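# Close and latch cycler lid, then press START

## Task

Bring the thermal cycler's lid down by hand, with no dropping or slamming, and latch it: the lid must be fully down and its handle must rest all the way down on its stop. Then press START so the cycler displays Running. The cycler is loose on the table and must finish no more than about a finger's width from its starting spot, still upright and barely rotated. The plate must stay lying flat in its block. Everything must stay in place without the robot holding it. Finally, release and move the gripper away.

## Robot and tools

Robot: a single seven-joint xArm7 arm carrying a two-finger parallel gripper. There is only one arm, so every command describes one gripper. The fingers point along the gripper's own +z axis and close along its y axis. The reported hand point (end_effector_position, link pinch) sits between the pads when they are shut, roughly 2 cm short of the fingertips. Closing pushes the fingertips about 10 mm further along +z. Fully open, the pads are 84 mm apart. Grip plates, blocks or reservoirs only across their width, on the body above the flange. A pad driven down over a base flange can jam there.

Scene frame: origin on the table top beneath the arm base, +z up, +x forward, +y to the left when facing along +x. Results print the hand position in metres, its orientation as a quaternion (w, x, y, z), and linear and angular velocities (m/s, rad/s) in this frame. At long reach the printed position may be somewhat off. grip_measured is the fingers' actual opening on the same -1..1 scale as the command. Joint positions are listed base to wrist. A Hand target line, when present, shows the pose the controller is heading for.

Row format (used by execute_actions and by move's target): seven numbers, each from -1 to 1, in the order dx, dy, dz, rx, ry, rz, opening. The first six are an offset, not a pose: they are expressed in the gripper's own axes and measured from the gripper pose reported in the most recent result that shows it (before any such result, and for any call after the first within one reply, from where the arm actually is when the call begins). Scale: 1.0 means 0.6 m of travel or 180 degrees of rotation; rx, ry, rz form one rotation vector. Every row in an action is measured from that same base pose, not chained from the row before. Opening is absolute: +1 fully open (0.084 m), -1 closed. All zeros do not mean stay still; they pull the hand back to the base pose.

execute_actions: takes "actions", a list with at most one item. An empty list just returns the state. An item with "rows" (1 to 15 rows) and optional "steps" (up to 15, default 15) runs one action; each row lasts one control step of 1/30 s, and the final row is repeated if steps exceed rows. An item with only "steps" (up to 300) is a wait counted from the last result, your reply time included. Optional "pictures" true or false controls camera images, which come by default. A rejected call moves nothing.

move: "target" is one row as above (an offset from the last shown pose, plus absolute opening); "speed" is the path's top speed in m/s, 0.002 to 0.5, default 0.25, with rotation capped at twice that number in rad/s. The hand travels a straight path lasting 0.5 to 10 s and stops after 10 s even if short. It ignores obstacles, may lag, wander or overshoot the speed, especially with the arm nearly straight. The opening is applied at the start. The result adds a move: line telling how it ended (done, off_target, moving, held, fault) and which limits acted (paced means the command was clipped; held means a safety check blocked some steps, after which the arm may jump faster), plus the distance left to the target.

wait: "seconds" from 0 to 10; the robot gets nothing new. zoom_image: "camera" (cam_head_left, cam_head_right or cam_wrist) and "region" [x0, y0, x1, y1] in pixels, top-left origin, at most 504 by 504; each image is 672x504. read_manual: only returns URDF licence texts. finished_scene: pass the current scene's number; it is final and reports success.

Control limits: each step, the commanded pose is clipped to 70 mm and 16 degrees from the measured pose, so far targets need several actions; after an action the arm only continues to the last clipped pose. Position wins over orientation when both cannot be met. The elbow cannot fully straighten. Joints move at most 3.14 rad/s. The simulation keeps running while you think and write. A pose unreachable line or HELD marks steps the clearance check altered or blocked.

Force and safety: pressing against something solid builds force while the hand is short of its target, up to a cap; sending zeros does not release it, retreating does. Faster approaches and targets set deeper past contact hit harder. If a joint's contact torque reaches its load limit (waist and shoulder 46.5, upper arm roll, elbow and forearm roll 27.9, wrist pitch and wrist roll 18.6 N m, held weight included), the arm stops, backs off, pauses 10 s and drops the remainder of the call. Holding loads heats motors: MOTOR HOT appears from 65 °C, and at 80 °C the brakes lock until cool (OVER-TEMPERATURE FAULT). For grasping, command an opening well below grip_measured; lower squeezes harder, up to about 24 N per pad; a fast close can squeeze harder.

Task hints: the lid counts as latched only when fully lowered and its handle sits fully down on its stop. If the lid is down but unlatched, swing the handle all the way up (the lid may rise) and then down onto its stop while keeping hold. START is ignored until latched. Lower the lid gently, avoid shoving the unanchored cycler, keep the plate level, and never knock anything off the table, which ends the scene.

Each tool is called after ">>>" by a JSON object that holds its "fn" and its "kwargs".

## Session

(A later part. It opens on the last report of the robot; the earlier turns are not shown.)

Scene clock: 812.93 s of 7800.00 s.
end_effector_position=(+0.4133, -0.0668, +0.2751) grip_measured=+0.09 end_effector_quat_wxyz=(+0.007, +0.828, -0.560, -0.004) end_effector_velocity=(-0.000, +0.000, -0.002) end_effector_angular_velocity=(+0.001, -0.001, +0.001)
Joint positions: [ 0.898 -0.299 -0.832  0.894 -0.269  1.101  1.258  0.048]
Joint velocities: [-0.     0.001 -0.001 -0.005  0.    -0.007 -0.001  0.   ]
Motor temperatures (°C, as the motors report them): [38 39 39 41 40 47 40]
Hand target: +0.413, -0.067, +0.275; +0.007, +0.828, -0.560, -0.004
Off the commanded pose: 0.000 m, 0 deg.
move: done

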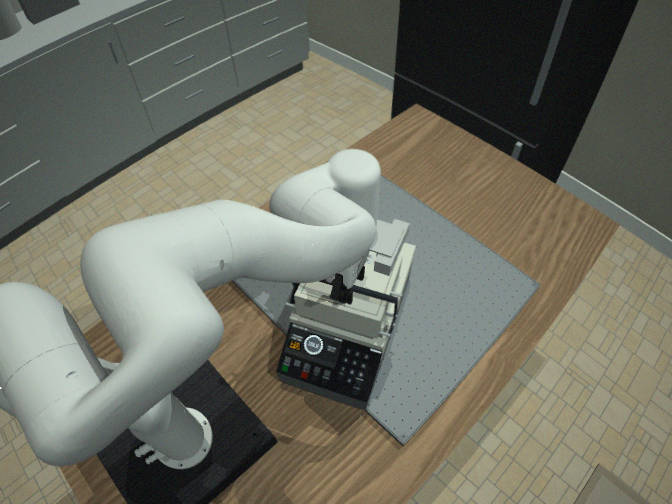

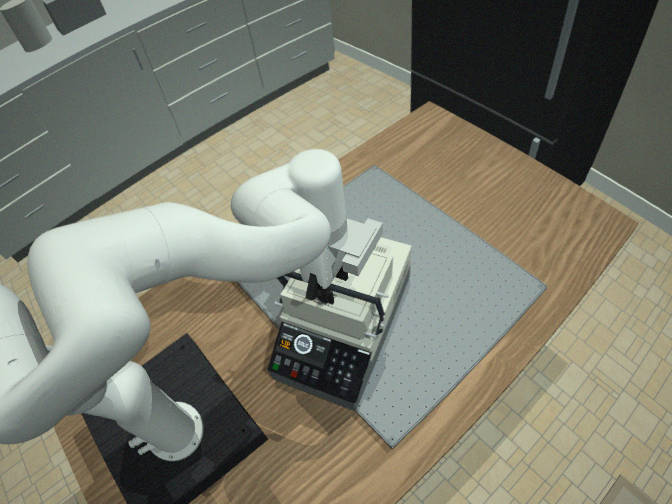

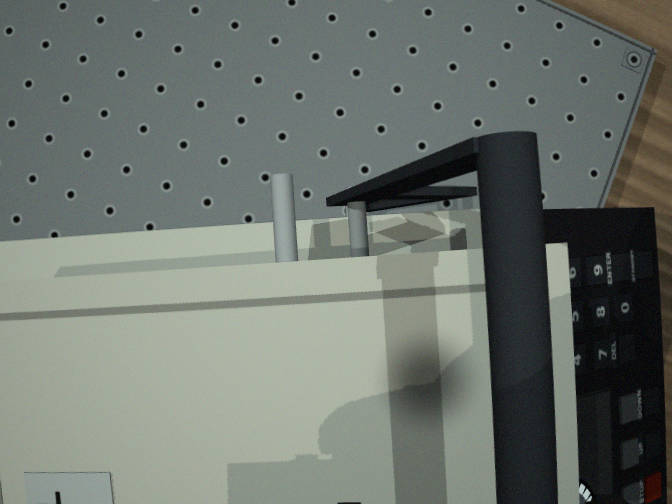

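>>> {"fn": "move", "kwargs": {"target": [0,0.006,0.02,0,0,0,0.1], "speed": 0.02}}

>>> {"fn": "move", "kwargs": {"target": [0,0,0,0,0,0,-1]}}

>>> {"fn": "move", "kwargs": {"target": [0,-0.05,-0.01,0,0,0,-1], "speed": 0.02}}

>>> {"fn": "move", "kwargs": {"target": [0,-0.065,0.012,0,0,0,-1], "speed": 0.015}}

Scene clock: 816.33 s of 7800.00 s.
end_effector_position=(+0.4098, -0.0682, +0.2634) grip_measured=+0.09 end_effector_quat_wxyz=(+0.007, +0.828, -0.560, -0.004) end_effector_velocity=(+0.001, +0.000, -0.000) end_effector_angular_velocity=(+0.000, -0.004, -0.000)
Joint positions: [ 0.894 -0.298 -0.84   0.861 -0.275  1.067  1.256  0.048]
Joint velocities: [ 0.     0.001 -0.001 -0.001  0.    -0.006  0.    -0.   ]
Motor temperatures (°C, as the motors report them): [38 39 39 41 40 46 40]
Hand target: +0.410, -0.068, +0.263; +0.007, +0.828, -0.560, -0.004
Off the commanded pose: 0.000 m, 0 deg.
move: done

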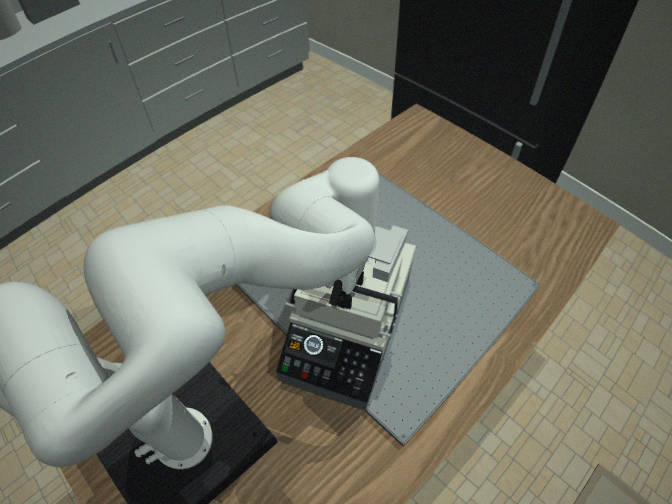

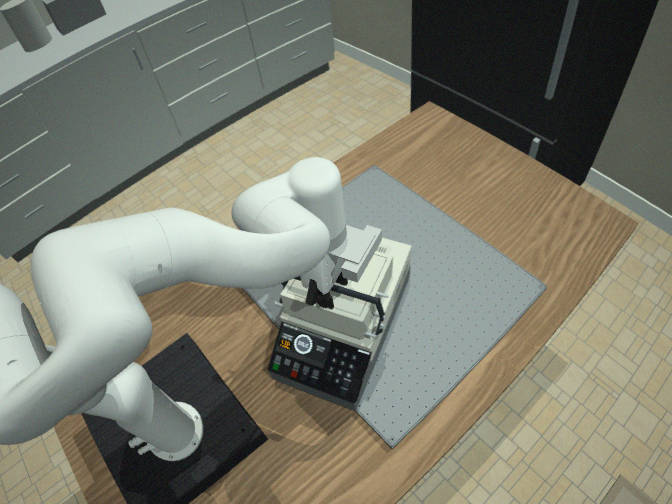

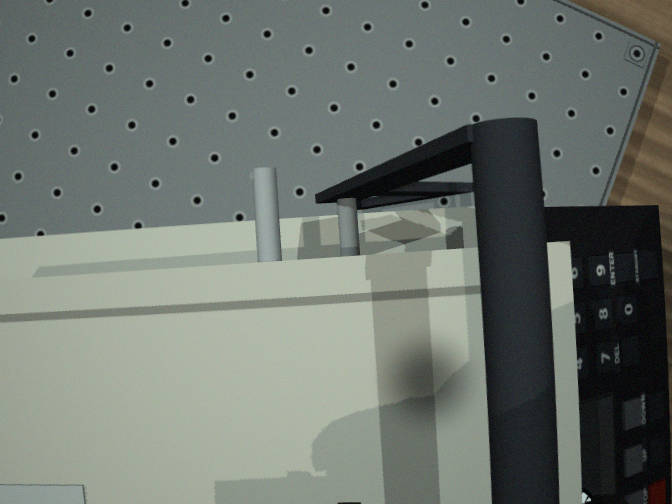

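Scene clock: 816.83 s of 7800.00 s.
end_effector_position=(+0.4098, -0.0682, +0.2634) grip_measured=-0.71 end_effector_quat_wxyz=(+0.007, +0.828, -0.560, -0.004) end_effector_velocity=(-0.001, +0.000, -0.001) end_effector_angular_velocity=(-0.000, +0.002, -0.002)
Joint positions: [ 0.894 -0.298 -0.84   0.861 -0.275  1.067  1.256  0.013]
Joint velocities: [-0.     0.001 -0.    -0.002  0.    -0.     0.002  0.   ]
Motor temperatures (°C, as the motors report them): [38 39 39 41 40 46 40]
Hand target: +0.410, -0.068, +0.263; +0.007, +0.828, -0.560, -0.004
Off the commanded pose: 0.000 m, 0 deg.
move: done

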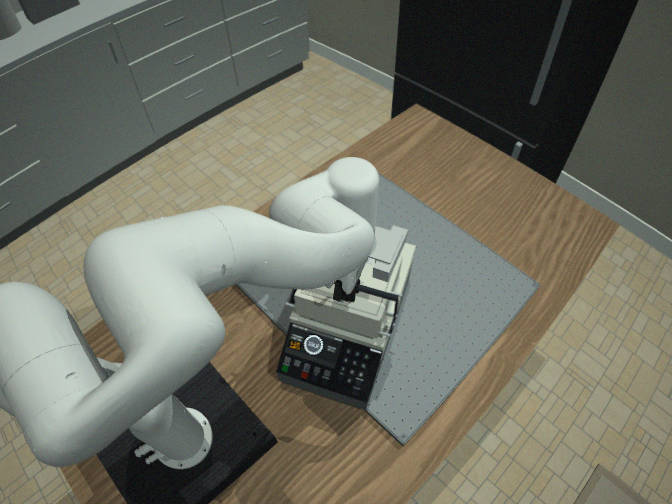

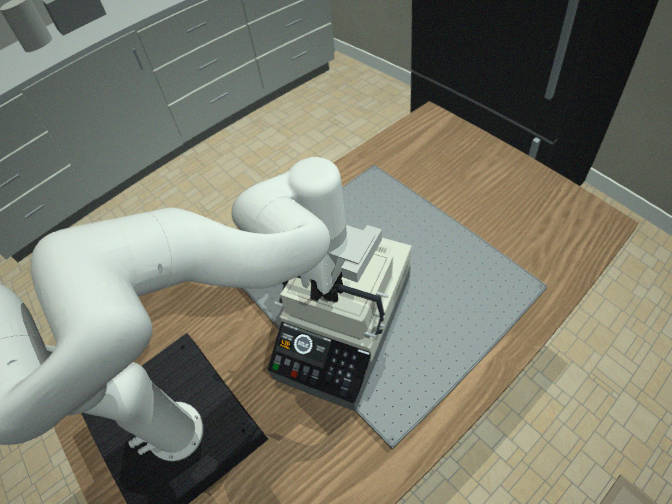

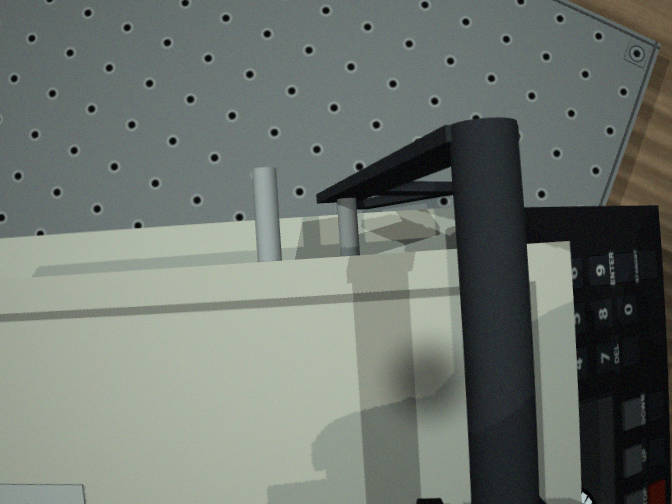

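Scene clock: 818.63 s of 7800.00 s.
end_effector_position=(+0.4373, -0.0566, +0.2684) grip_measured=-0.72 end_effector_quat_wxyz=(+0.007, +0.829, -0.560, -0.005) end_effector_velocity=(+0.002, +0.000, +0.001) end_effector_angular_velocity=(+0.002, -0.002, -0.002)
Joint positions: [ 0.943 -0.18  -0.872  0.956 -0.18   1.068  1.211  0.013]
Joint velocities: [ 0.001  0.005 -0.002  0.007  0.007  0.001 -0.003  0.   ]
Motor temperatures (°C, as the motors report them): [38 39 39 41 40 46 40]
Hand target: +0.438, -0.057, +0.269; +0.007, +0.828, -0.560, -0.004
Off the commanded pose: 0.001 m, 0 deg.
move: done

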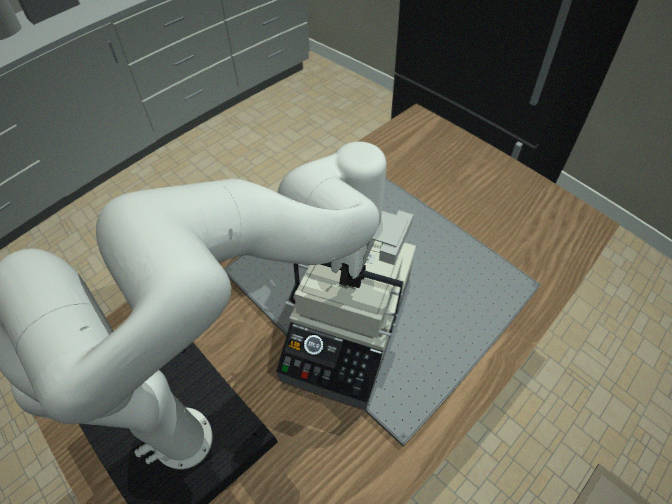

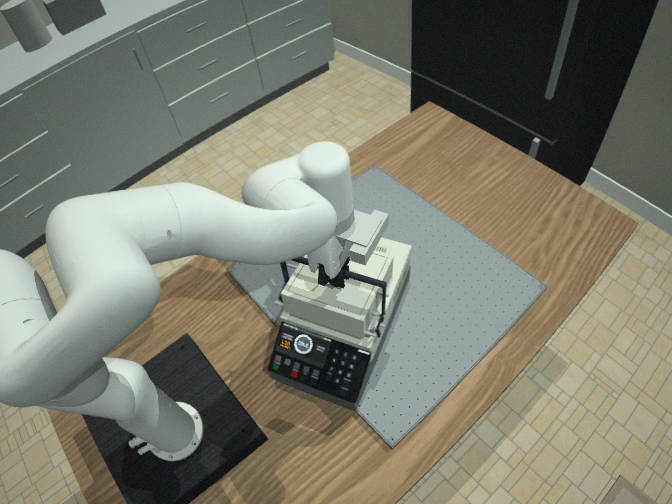

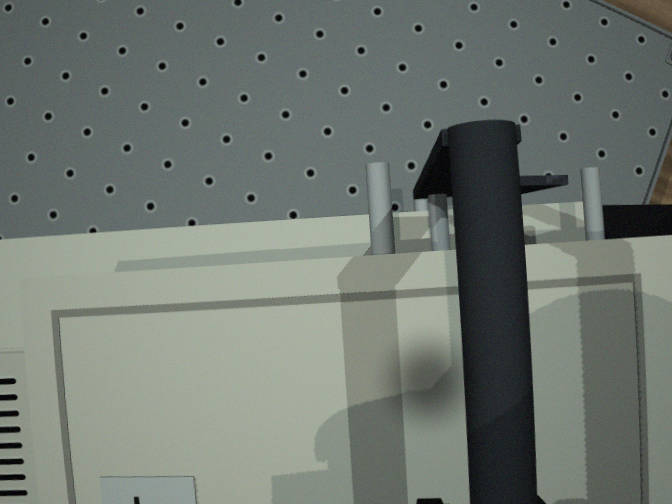

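Scene clock: 821.57 s of 7800.00 s.
end_effector_position=(+0.4734, -0.0420, +0.2603) grip_measured=-0.89 end_effector_quat_wxyz=(+0.007, +0.829, -0.560, -0.005) end_effector_velocity=(+0.000, +0.000, -0.000) end_effector_angular_velocity=(+0.001, +0.002, +0.000)
Joint positions: [ 0.97   0.011 -0.906  1.065 -0.013  1.046  1.117  0.005]
Joint velocities: [-0.001  0.002 -0.     0.002  0.004  0.002 -0.003  0.   ]
Motor temperatures (°C, as the motors report them): [38 39 39 41 40 47 40]
Hand target: +0.473, -0.042, +0.260; +0.007, +0.829, -0.560, -0.005
Off the commanded pose: 0.000 m, 0 deg.
move: done

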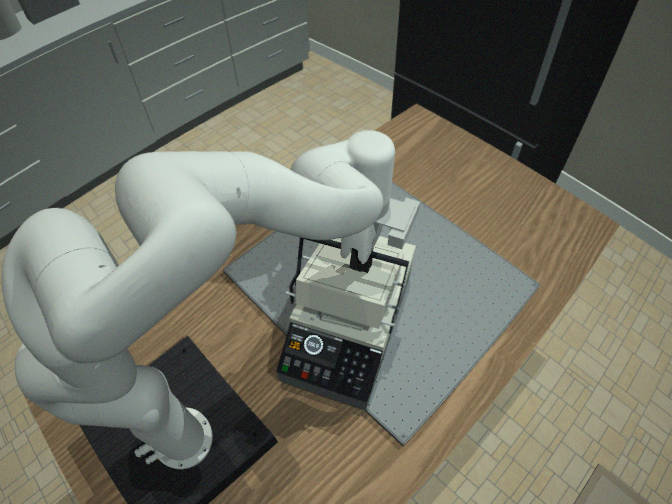

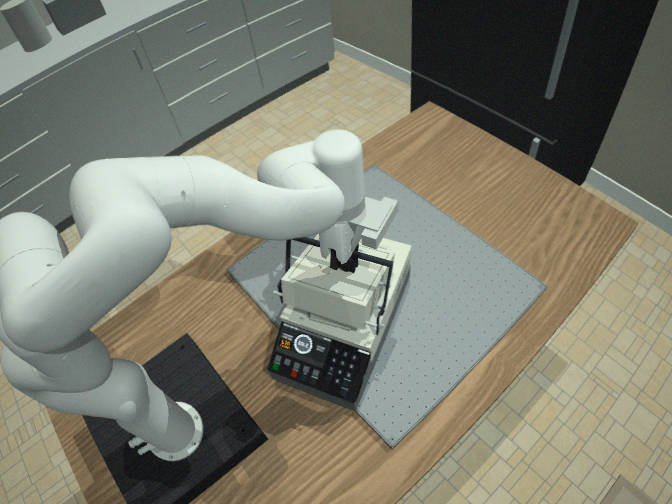

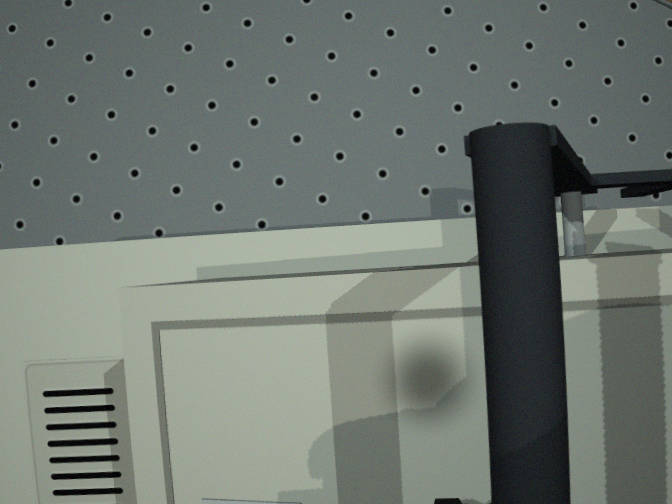

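>>> {"fn": "move", "kwargs": {"target": [0,0.02,0.03,0,0,0,-1], "speed": 0.012}}

>>> {"fn": "zoom_image", "kwargs": {"camera": "cam_head_right", "region": [260,220,430,410]}}

Scene clock: 825.33 s of 7800.00 s.
end_effector_position=(+0.4689, -0.0467, +0.2530) grip_measured=-0.90 end_effector_quat_wxyz=(-0.002, +0.829, -0.560, +0.004) end_effector_velocity=(-0.000, +0.000, -0.001) end_effector_angular_velocity=(+0.001, -0.001, -0.001)
Joint positions: [ 0.967 -0.024 -0.908  1.012 -0.037  0.992  1.124  0.005]
Joint velocities: [ 0.001 -0.001 -0.001 -0.004 -0.001 -0.004  0.001  0.   ]
Motor temperatures (°C, as the motors report them): [38 39 39 40 40 47 40]
Hand target: +0.462, -0.047, +0.243; +0.007, +0.829, -0.560, -0.005
Off the commanded pose: 0.013 m, 1 deg.
move: off_target

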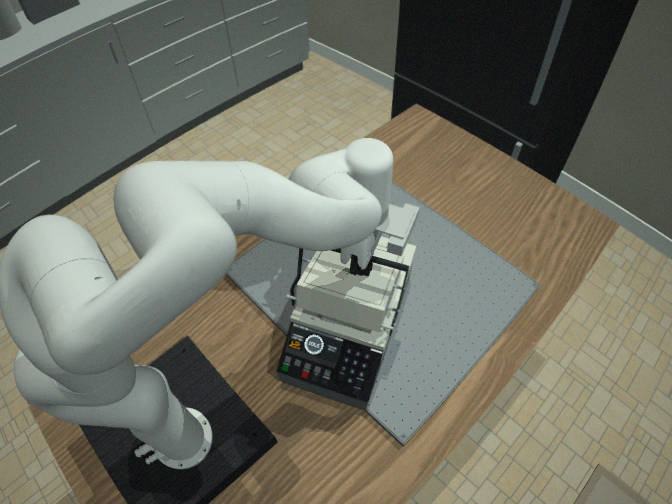

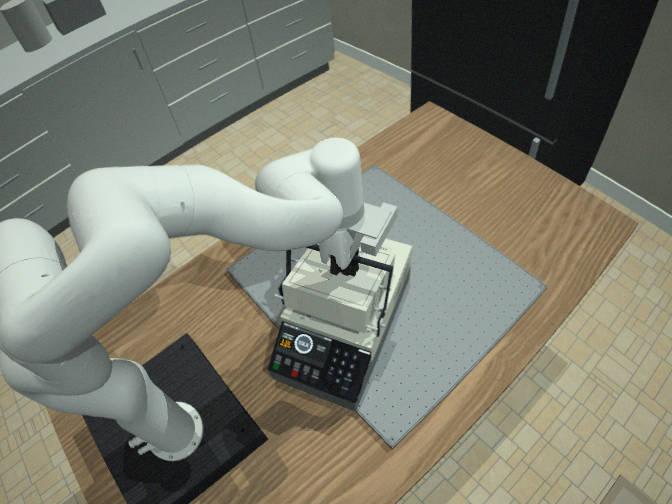

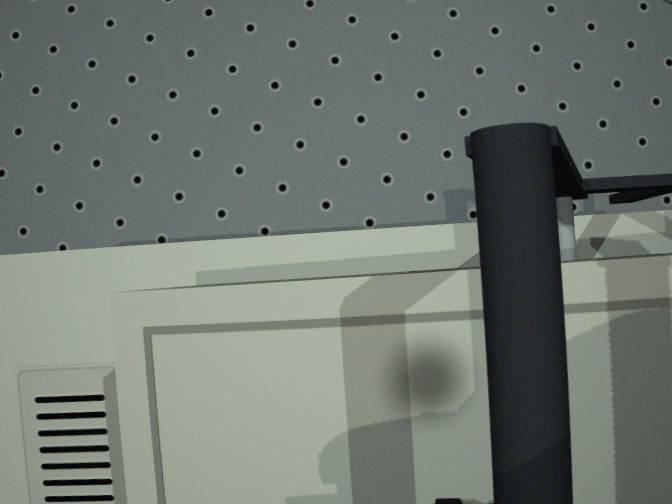

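Region (260, 220, 430, 410) of cam_head_right's 672x504 image, scaled by 2.653, with more detail than that image has; it fills the left 451 columns of this view, and the rest is white.

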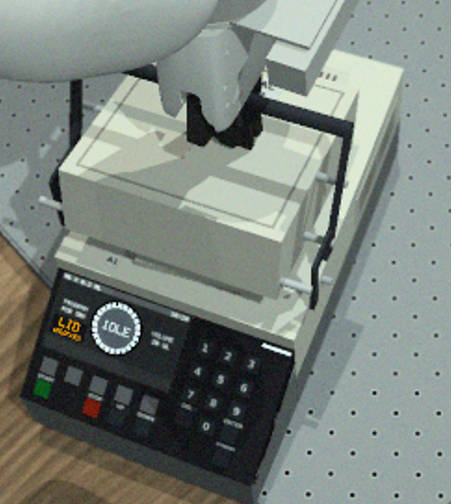

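>>> {"fn": "move", "kwargs": {"target": [0,0.004,-0.004,0,0,0,-0.2], "speed": 0.01}}

>>> {"fn": "move", "kwargs": {"target": [0,0,-0.03,0,0,0,-0.2], "speed": 0.02}}

>>> {"fn": "move", "kwargs": {"target": [0,0,0,0,0,0,-1]}}

Scene clock: 827.40 s of 7800.00 s.
end_effector_position=(+0.4662, -0.0477, +0.2548) grip_measured=-0.21 end_effector_quat_wxyz=(-0.002, +0.829, -0.560, +0.003) end_effector_velocity=(+0.003, +0.000, +0.004) end_effector_angular_velocity=(+0.001, -0.011, +0.002)
Joint positions: [ 0.967 -0.039 -0.907  1.007 -0.052  0.999  1.133  0.035]
Joint velocities: [ 0.001 -0.007  0.002  0.005 -0.005 -0.001  0.002  0.   ]
Motor temperatures (°C, as the motors report them): [38 39 39 40 40 47 40]
Hand target: +0.467, -0.048, +0.255; -0.002, +0.829, -0.560, +0.004
Off the commanded pose: 0.001 m, 0 deg.
move: done

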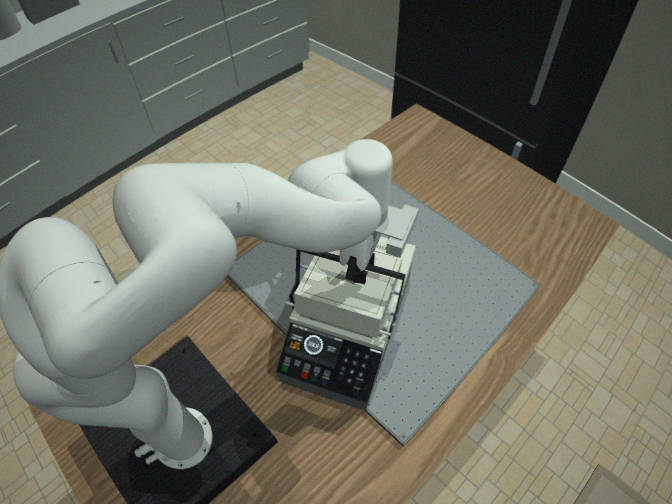

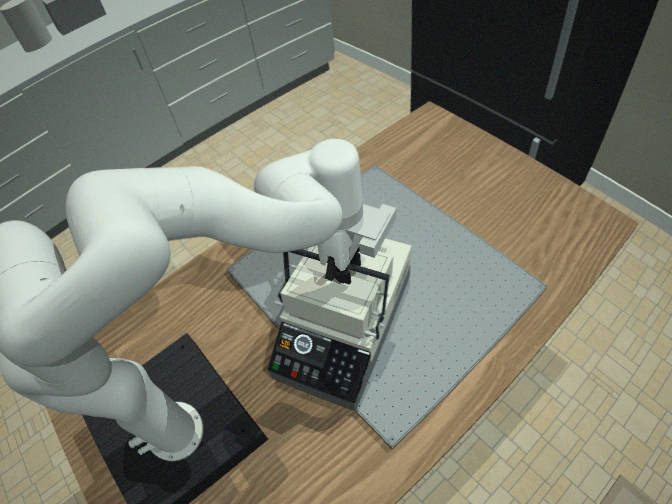

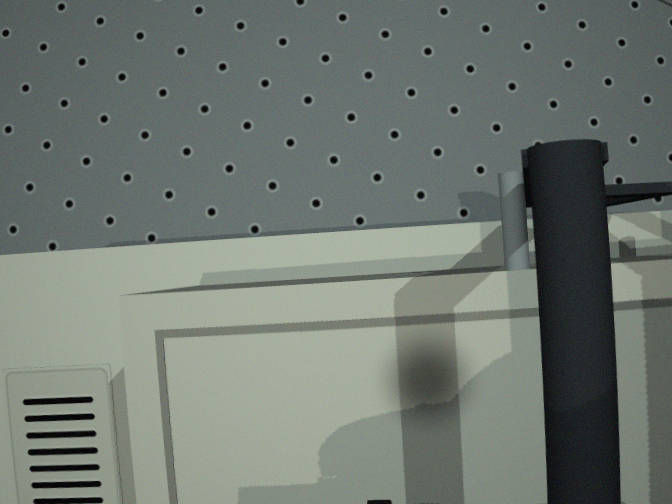

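Scene clock: 828.57 s of 7800.00 s.
end_effector_position=(+0.4662, -0.0476, +0.2727) grip_measured=-0.21 end_effector_quat_wxyz=(-0.002, +0.829, -0.560, +0.003) end_effector_velocity=(-0.001, -0.000, +0.001) end_effector_angular_velocity=(-0.000, +0.003, -0.001)
Joint positions: [ 0.969 -0.071 -0.899  1.039 -0.078  1.051  1.154  0.035]
Joint velocities: [-0.    -0.002  0.     0.002 -0.002  0.006  0.002  0.   ]
Motor temperatures (°C, as the motors report them): [38 39 39 40 40 47 40]
Hand target: +0.466, -0.048, +0.273; -0.002, +0.829, -0.560, +0.003
Off the commanded pose: 0.000 m, 0 deg.
move: done

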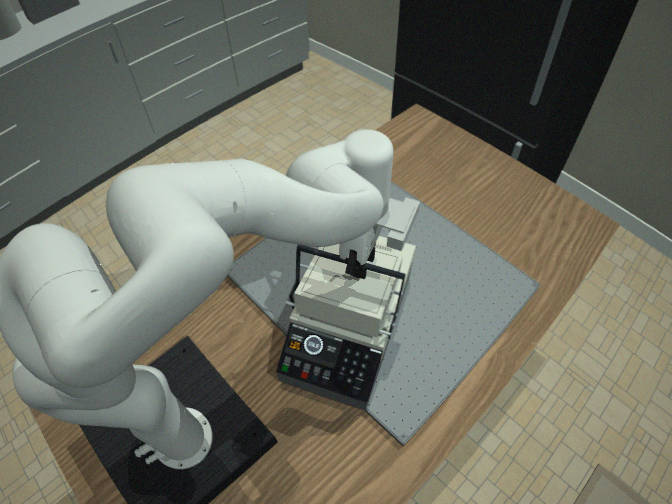

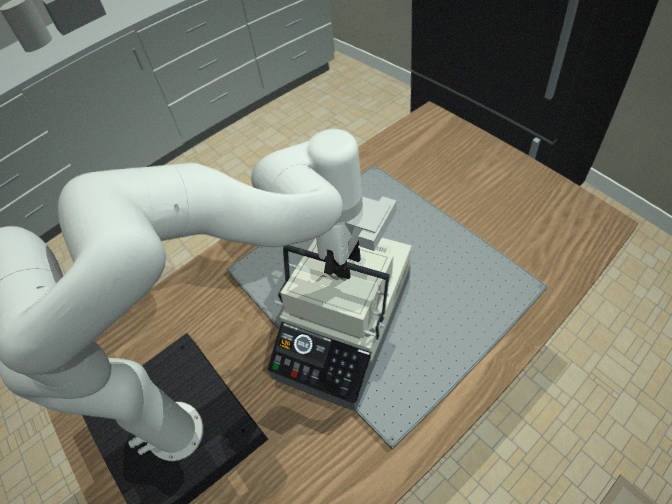

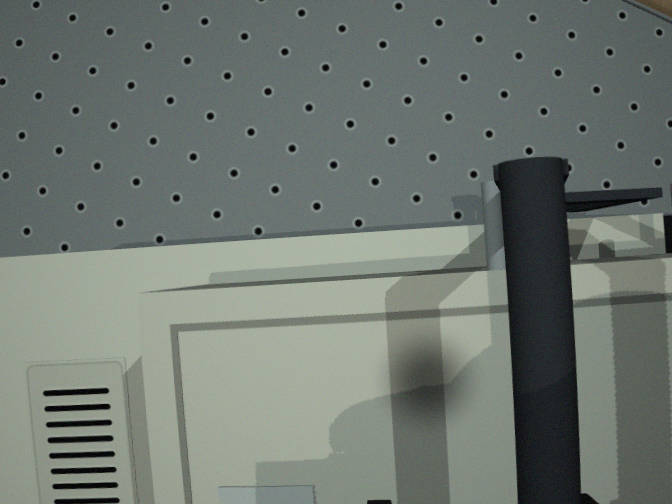

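Scene clock: 829.07 s of 7800.00 s.
end_effector_position=(+0.4667, -0.0483, +0.2738) grip_measured=-0.71 end_effector_quat_wxyz=(-0.003, +0.828, -0.560, +0.004) end_effector_velocity=(-0.002, -0.001, -0.002) end_effector_angular_velocity=(-0.001, +0.006, -0.003)
Joint positions: [ 0.968 -0.072 -0.9    1.041 -0.079  1.051  1.154  0.013]
Joint velocities: [ 0.     0.001 -0.003 -0.004 -0.     0.001  0.001  0.   ]
Motor temperatures (°C, as the motors report them): [38 39 39 40 40 47 40]
Hand target: +0.466, -0.048, +0.273; -0.002, +0.829, -0.560, +0.003
Off the commanded pose: 0.001 m, 0 deg.
move: done

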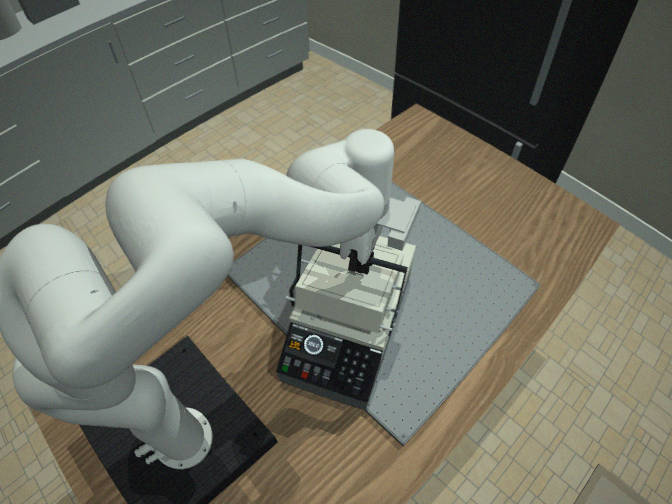

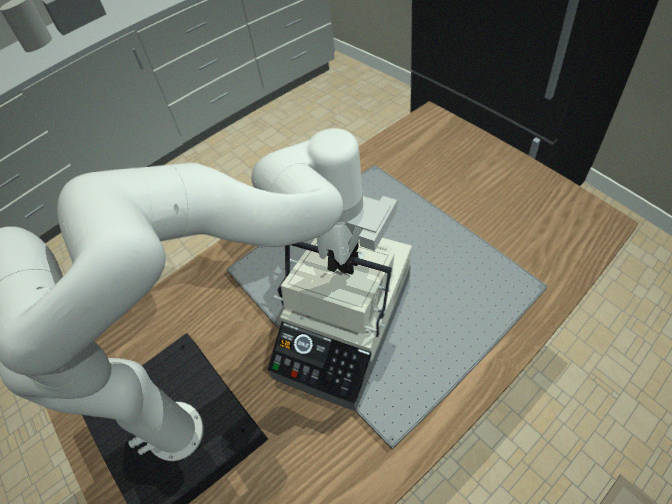

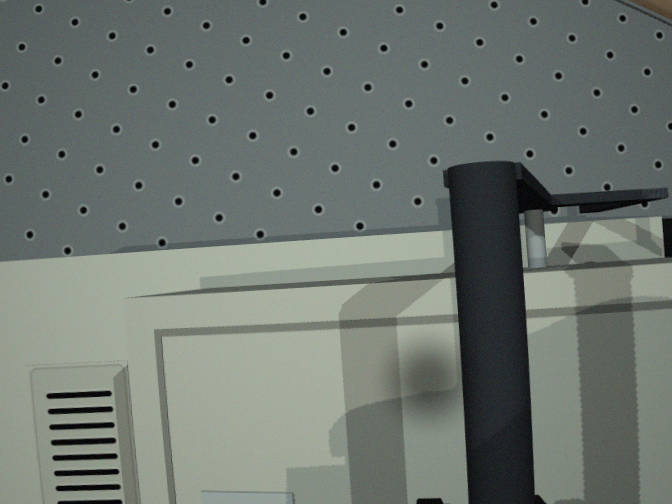

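>>> {"fn": "move", "kwargs": {"target": [0,0.05,0.017,0,0,0,-1], "speed": 0.015}}

>>> {"fn": "move", "kwargs": {"target": [0,0.05,0.017,0,0,0,-1], "speed": 0.015}}

>>> {"fn": "move", "kwargs": {"target": [0,0.03,0.017,0,0,0,-1], "speed": 0.01}}

Scene clock: 832.57 s of 7800.00 s.
end_effector_position=(+0.4395, -0.0595, +0.2641) grip_measured=-0.72 end_effector_quat_wxyz=(-0.003, +0.828, -0.560, +0.004) end_effector_velocity=(-0.002, -0.000, -0.001) end_effector_angular_velocity=(-0.001, +0.004, +0.000)
Joint positions: [ 0.936 -0.19  -0.877  0.931 -0.185  1.024  1.207  0.013]
Joint velocities: [-0.002 -0.003  0.002 -0.005 -0.004  0.001  0.002 -0.   ]
Motor temperatures (°C, as the motors report them): [38 39 39 40 40 47 40]
Hand target: +0.439, -0.060, +0.264; -0.003, +0.828, -0.560, +0.004
Off the commanded pose: 0.001 m, 0 deg.
move: done

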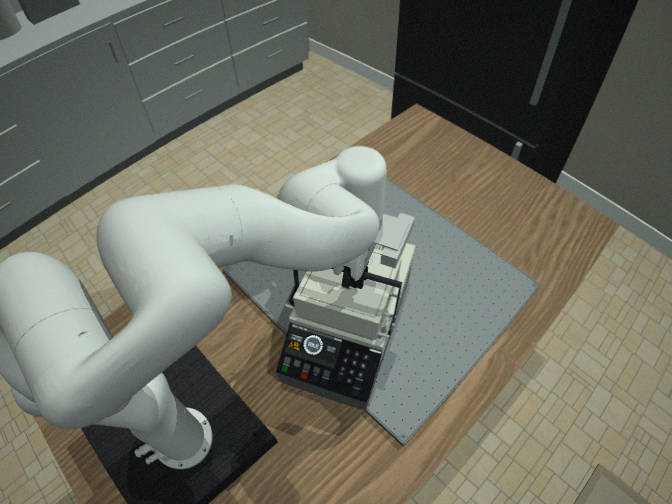

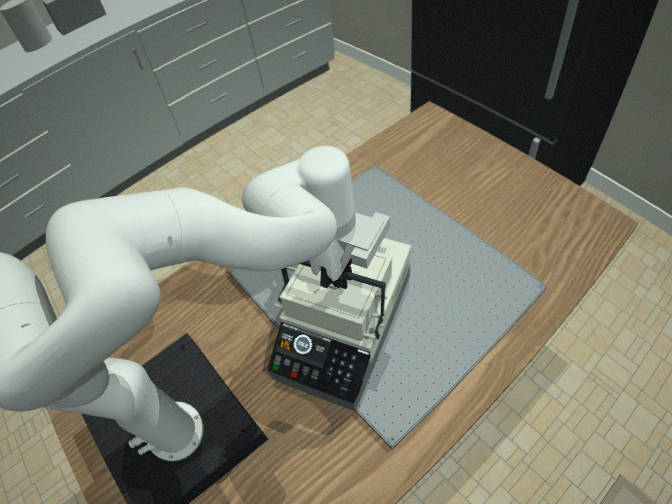

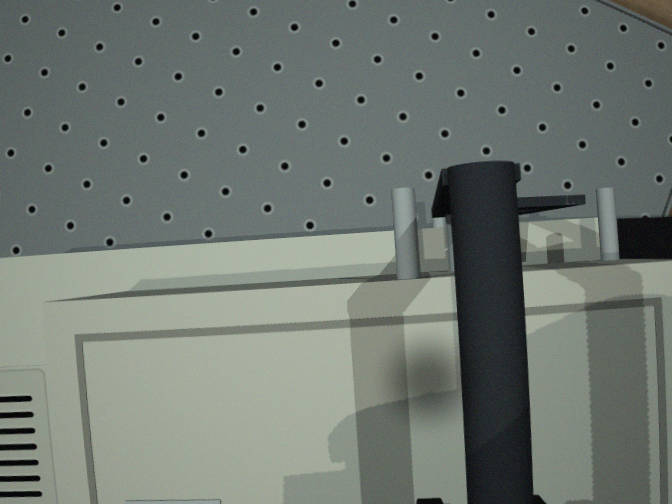

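Scene clock: 834.90 s of 7800.00 s.
end_effector_position=(+0.4129, -0.0713, +0.2551) grip_measured=-0.71 end_effector_quat_wxyz=(-0.004, +0.828, -0.561, +0.006) end_effector_velocity=(-0.001, +0.000, +0.000) end_effector_angular_velocity=(-0.000, -0.002, +0.001)
Joint positions: [ 0.884 -0.297 -0.85   0.831 -0.277  1.008  1.247  0.013]
Joint velocities: [-0.002 -0.004  0.002 -0.003 -0.004 -0.001  0.002 -0.   ]
Motor temperatures (°C, as the motors report them): [38 39 39 39 40 47 40]
Hand target: +0.412, -0.071, +0.254; -0.003, +0.828, -0.560, +0.004
Off the commanded pose: 0.002 m, 0 deg.
move: done

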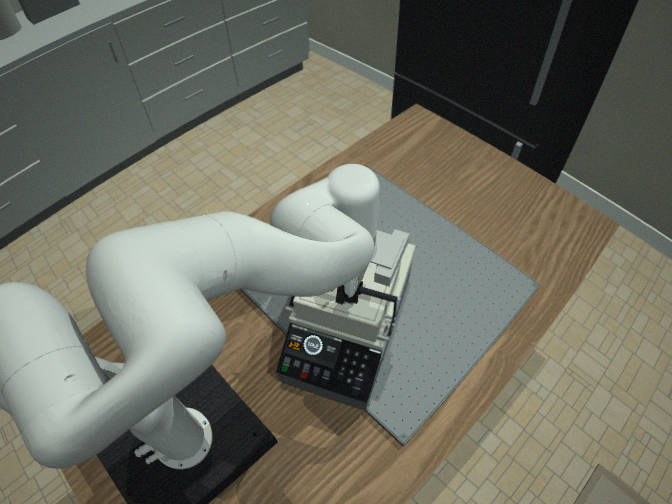

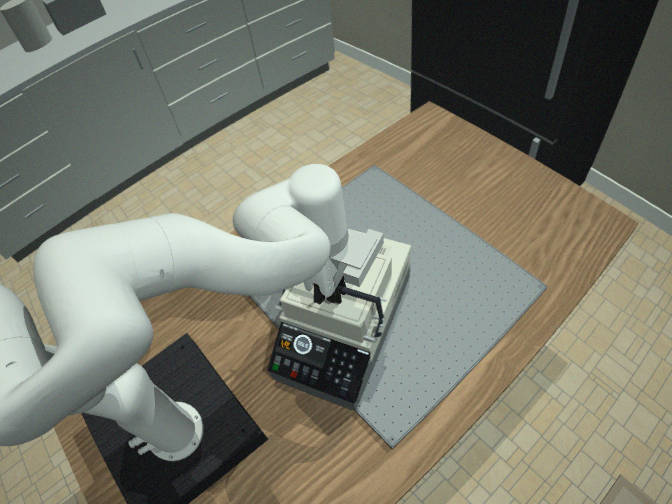

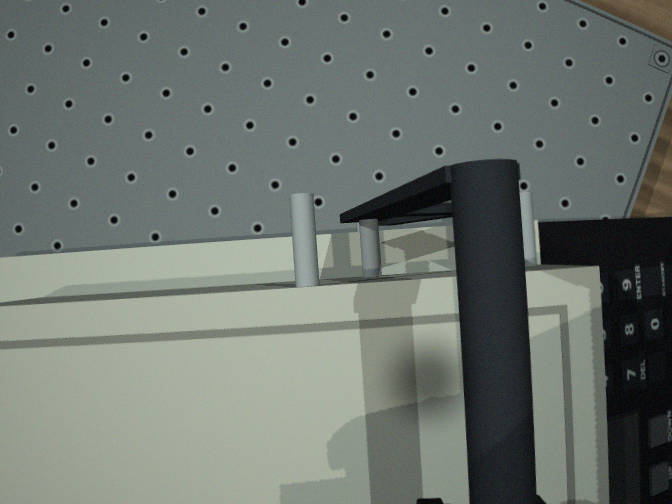

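Scene clock: 837.20 s of 7800.00 s.
end_effector_position=(+0.3984, -0.0794, +0.2470) grip_measured=-0.71 end_effector_quat_wxyz=(-0.005, +0.827, -0.562, +0.008) end_effector_velocity=(+0.000, +0.001, +0.000) end_effector_angular_velocity=(+0.000, -0.003, +0.002)
Joint positions: [ 0.85  -0.35  -0.842  0.772 -0.325  0.988  1.262  0.013]
Joint velocities: [ 0.001 -0.004  0.001 -0.002 -0.003 -0.001  0.002 -0.   ]
Motor temperatures (°C, as the motors report them): [38 39 39 39 40 47 40]
Hand target: +0.396, -0.078, +0.245; -0.004, +0.828, -0.561, +0.006
Off the commanded pose: 0.003 m, 0 deg.
move: done

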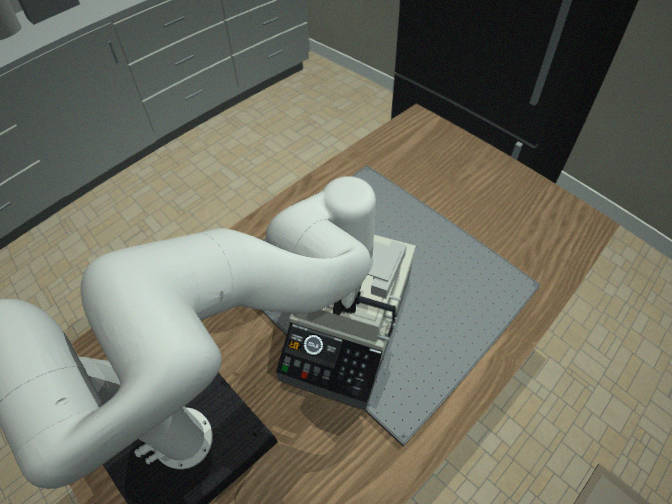

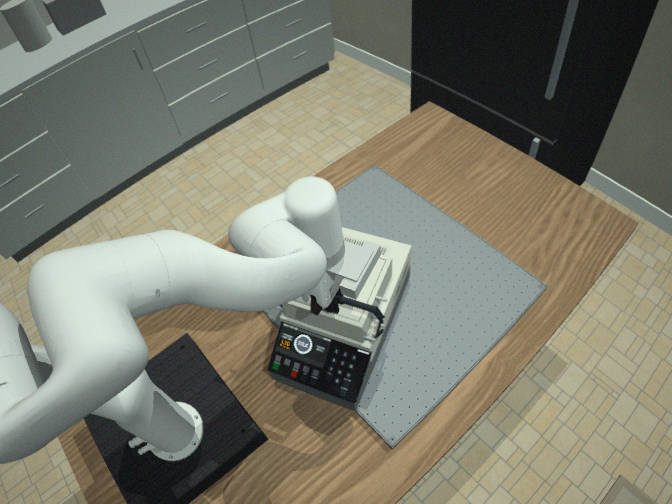

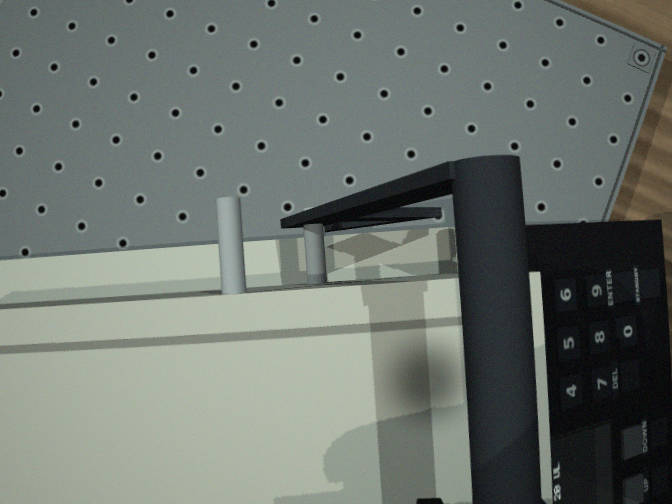

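>>> {"fn": "move", "kwargs": {"target": [0,0.028,0.014,-0.08,0,0,-1], "speed": 0.012}}

>>> {"fn": "zoom_image", "kwargs": {"camera": "cam_head_right", "region": [260,220,430,410]}}

Scene clock: 848.27 s of 7800.00 s.
end_effector_position=(+0.3845, -0.0850, +0.2392) grip_measured=-0.71 end_effector_quat_wxyz=(+0.093, +0.822, -0.559, -0.058) end_effector_velocity=(-0.000, -0.000, +0.000) end_effector_angular_velocity=(-0.001, +0.003, -0.001)
Joint positions: [ 0.902 -0.158 -0.869  0.906 -0.258  1.189  1.222  0.013]
Joint velocities: [ 0.     0.002 -0.001  0.002  0.001  0.003 -0.001 -0.   ]
Motor temperatures (°C, as the motors report them): [38 39 39 38 40 47 40]
Hand target: +0.384, -0.085, +0.239; +0.094, +0.822, -0.559, -0.059
Off the commanded pose: 0.002 m, 1 deg.
move: done

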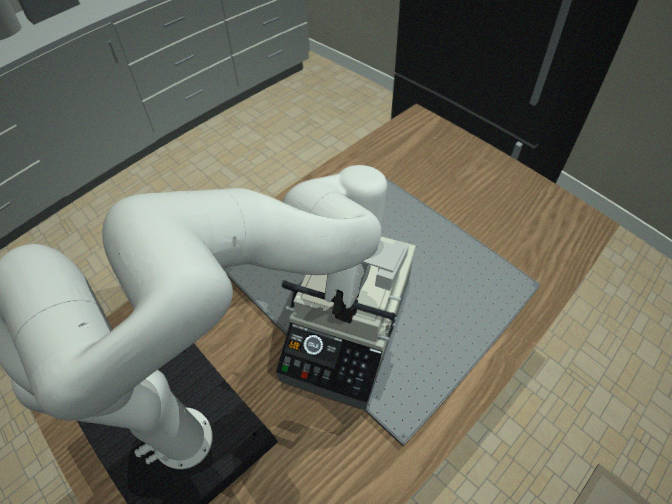

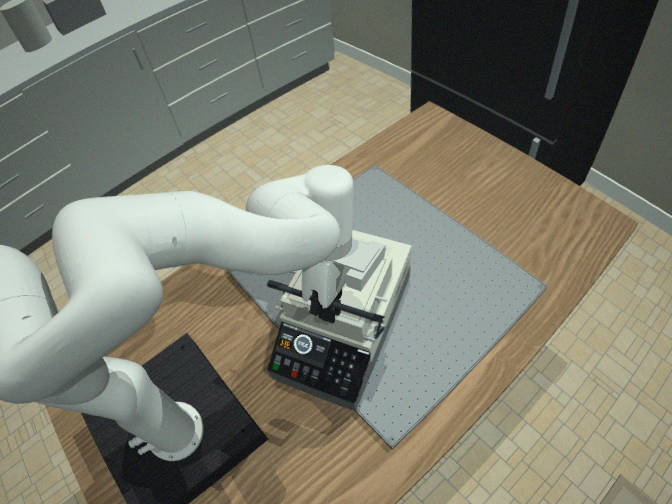

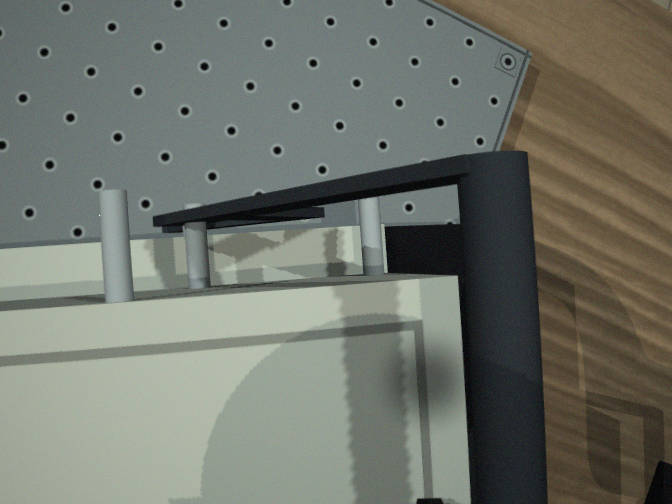

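Region (260, 220, 430, 410) of cam_head_right's 672x504 image, scaled by 2.653, with more detail than that image has; it fills the left 451 columns of this view, and the rest is white.

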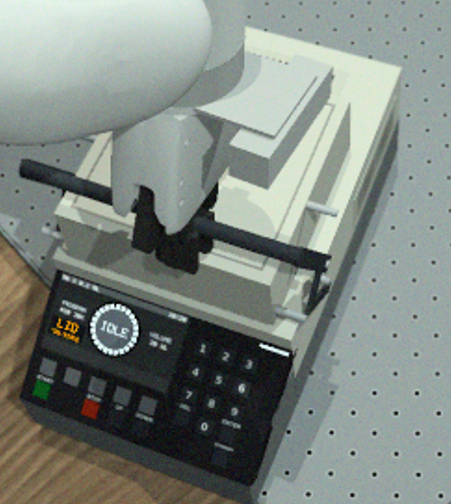

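>>> {"fn": "move", "kwargs": {"target": [0,0.026,0.038,0,0,0,-1], "speed": 0.012}}

Scene clock: 852.53 s of 7800.00 s.
end_effector_position=(+0.3811, -0.0913, +0.2356) grip_measured=-0.71 end_effector_quat_wxyz=(+0.081, +0.824, -0.559, -0.041) end_effector_velocity=(-0.000, -0.000, -0.000) end_effector_angular_velocity=(+0.000, -0.002, -0.001)
Joint positions: [ 0.861 -0.209 -0.844  0.854 -0.3    1.138  1.237  0.013]
Joint velocities: [-0.035  0.004  0.032 -0.003  0.008 -0.005 -0.006  0.   ]
Motor temperatures (°C, as the motors report them): [38 39 39 38 40 47 40]
Hand target: +0.366, -0.093, +0.221; +0.093, +0.822, -0.559, -0.058
Off the commanded pose: 0.022 m, 2 deg.
move: off_target

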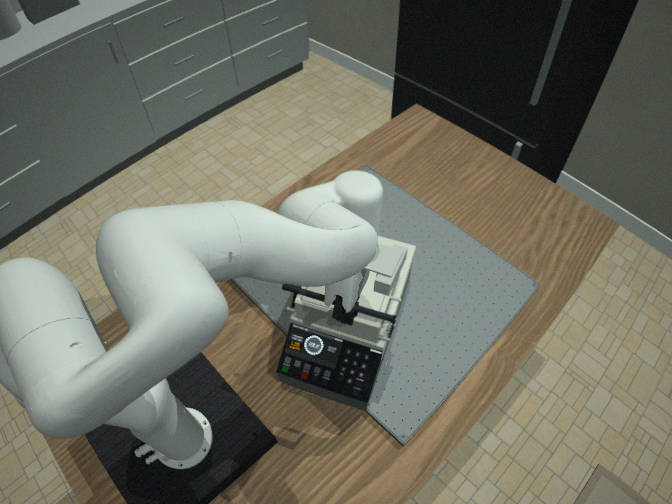

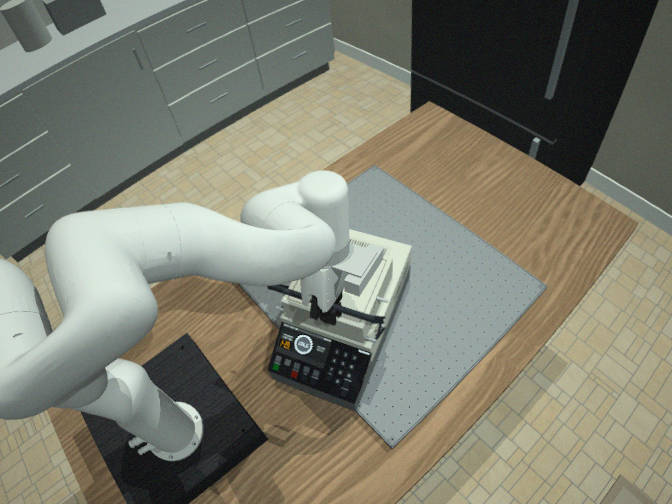

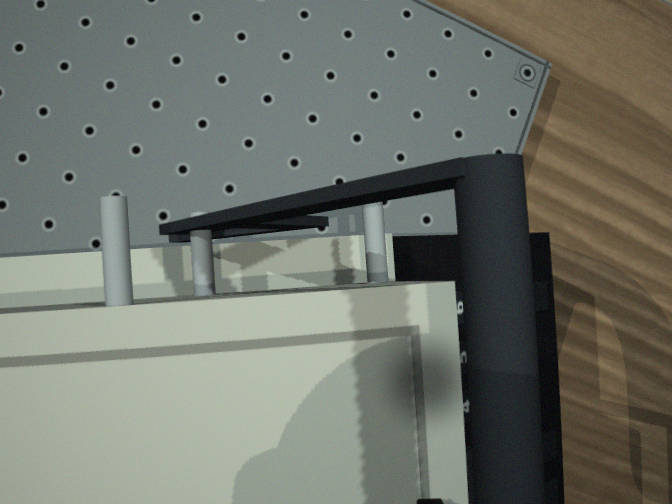

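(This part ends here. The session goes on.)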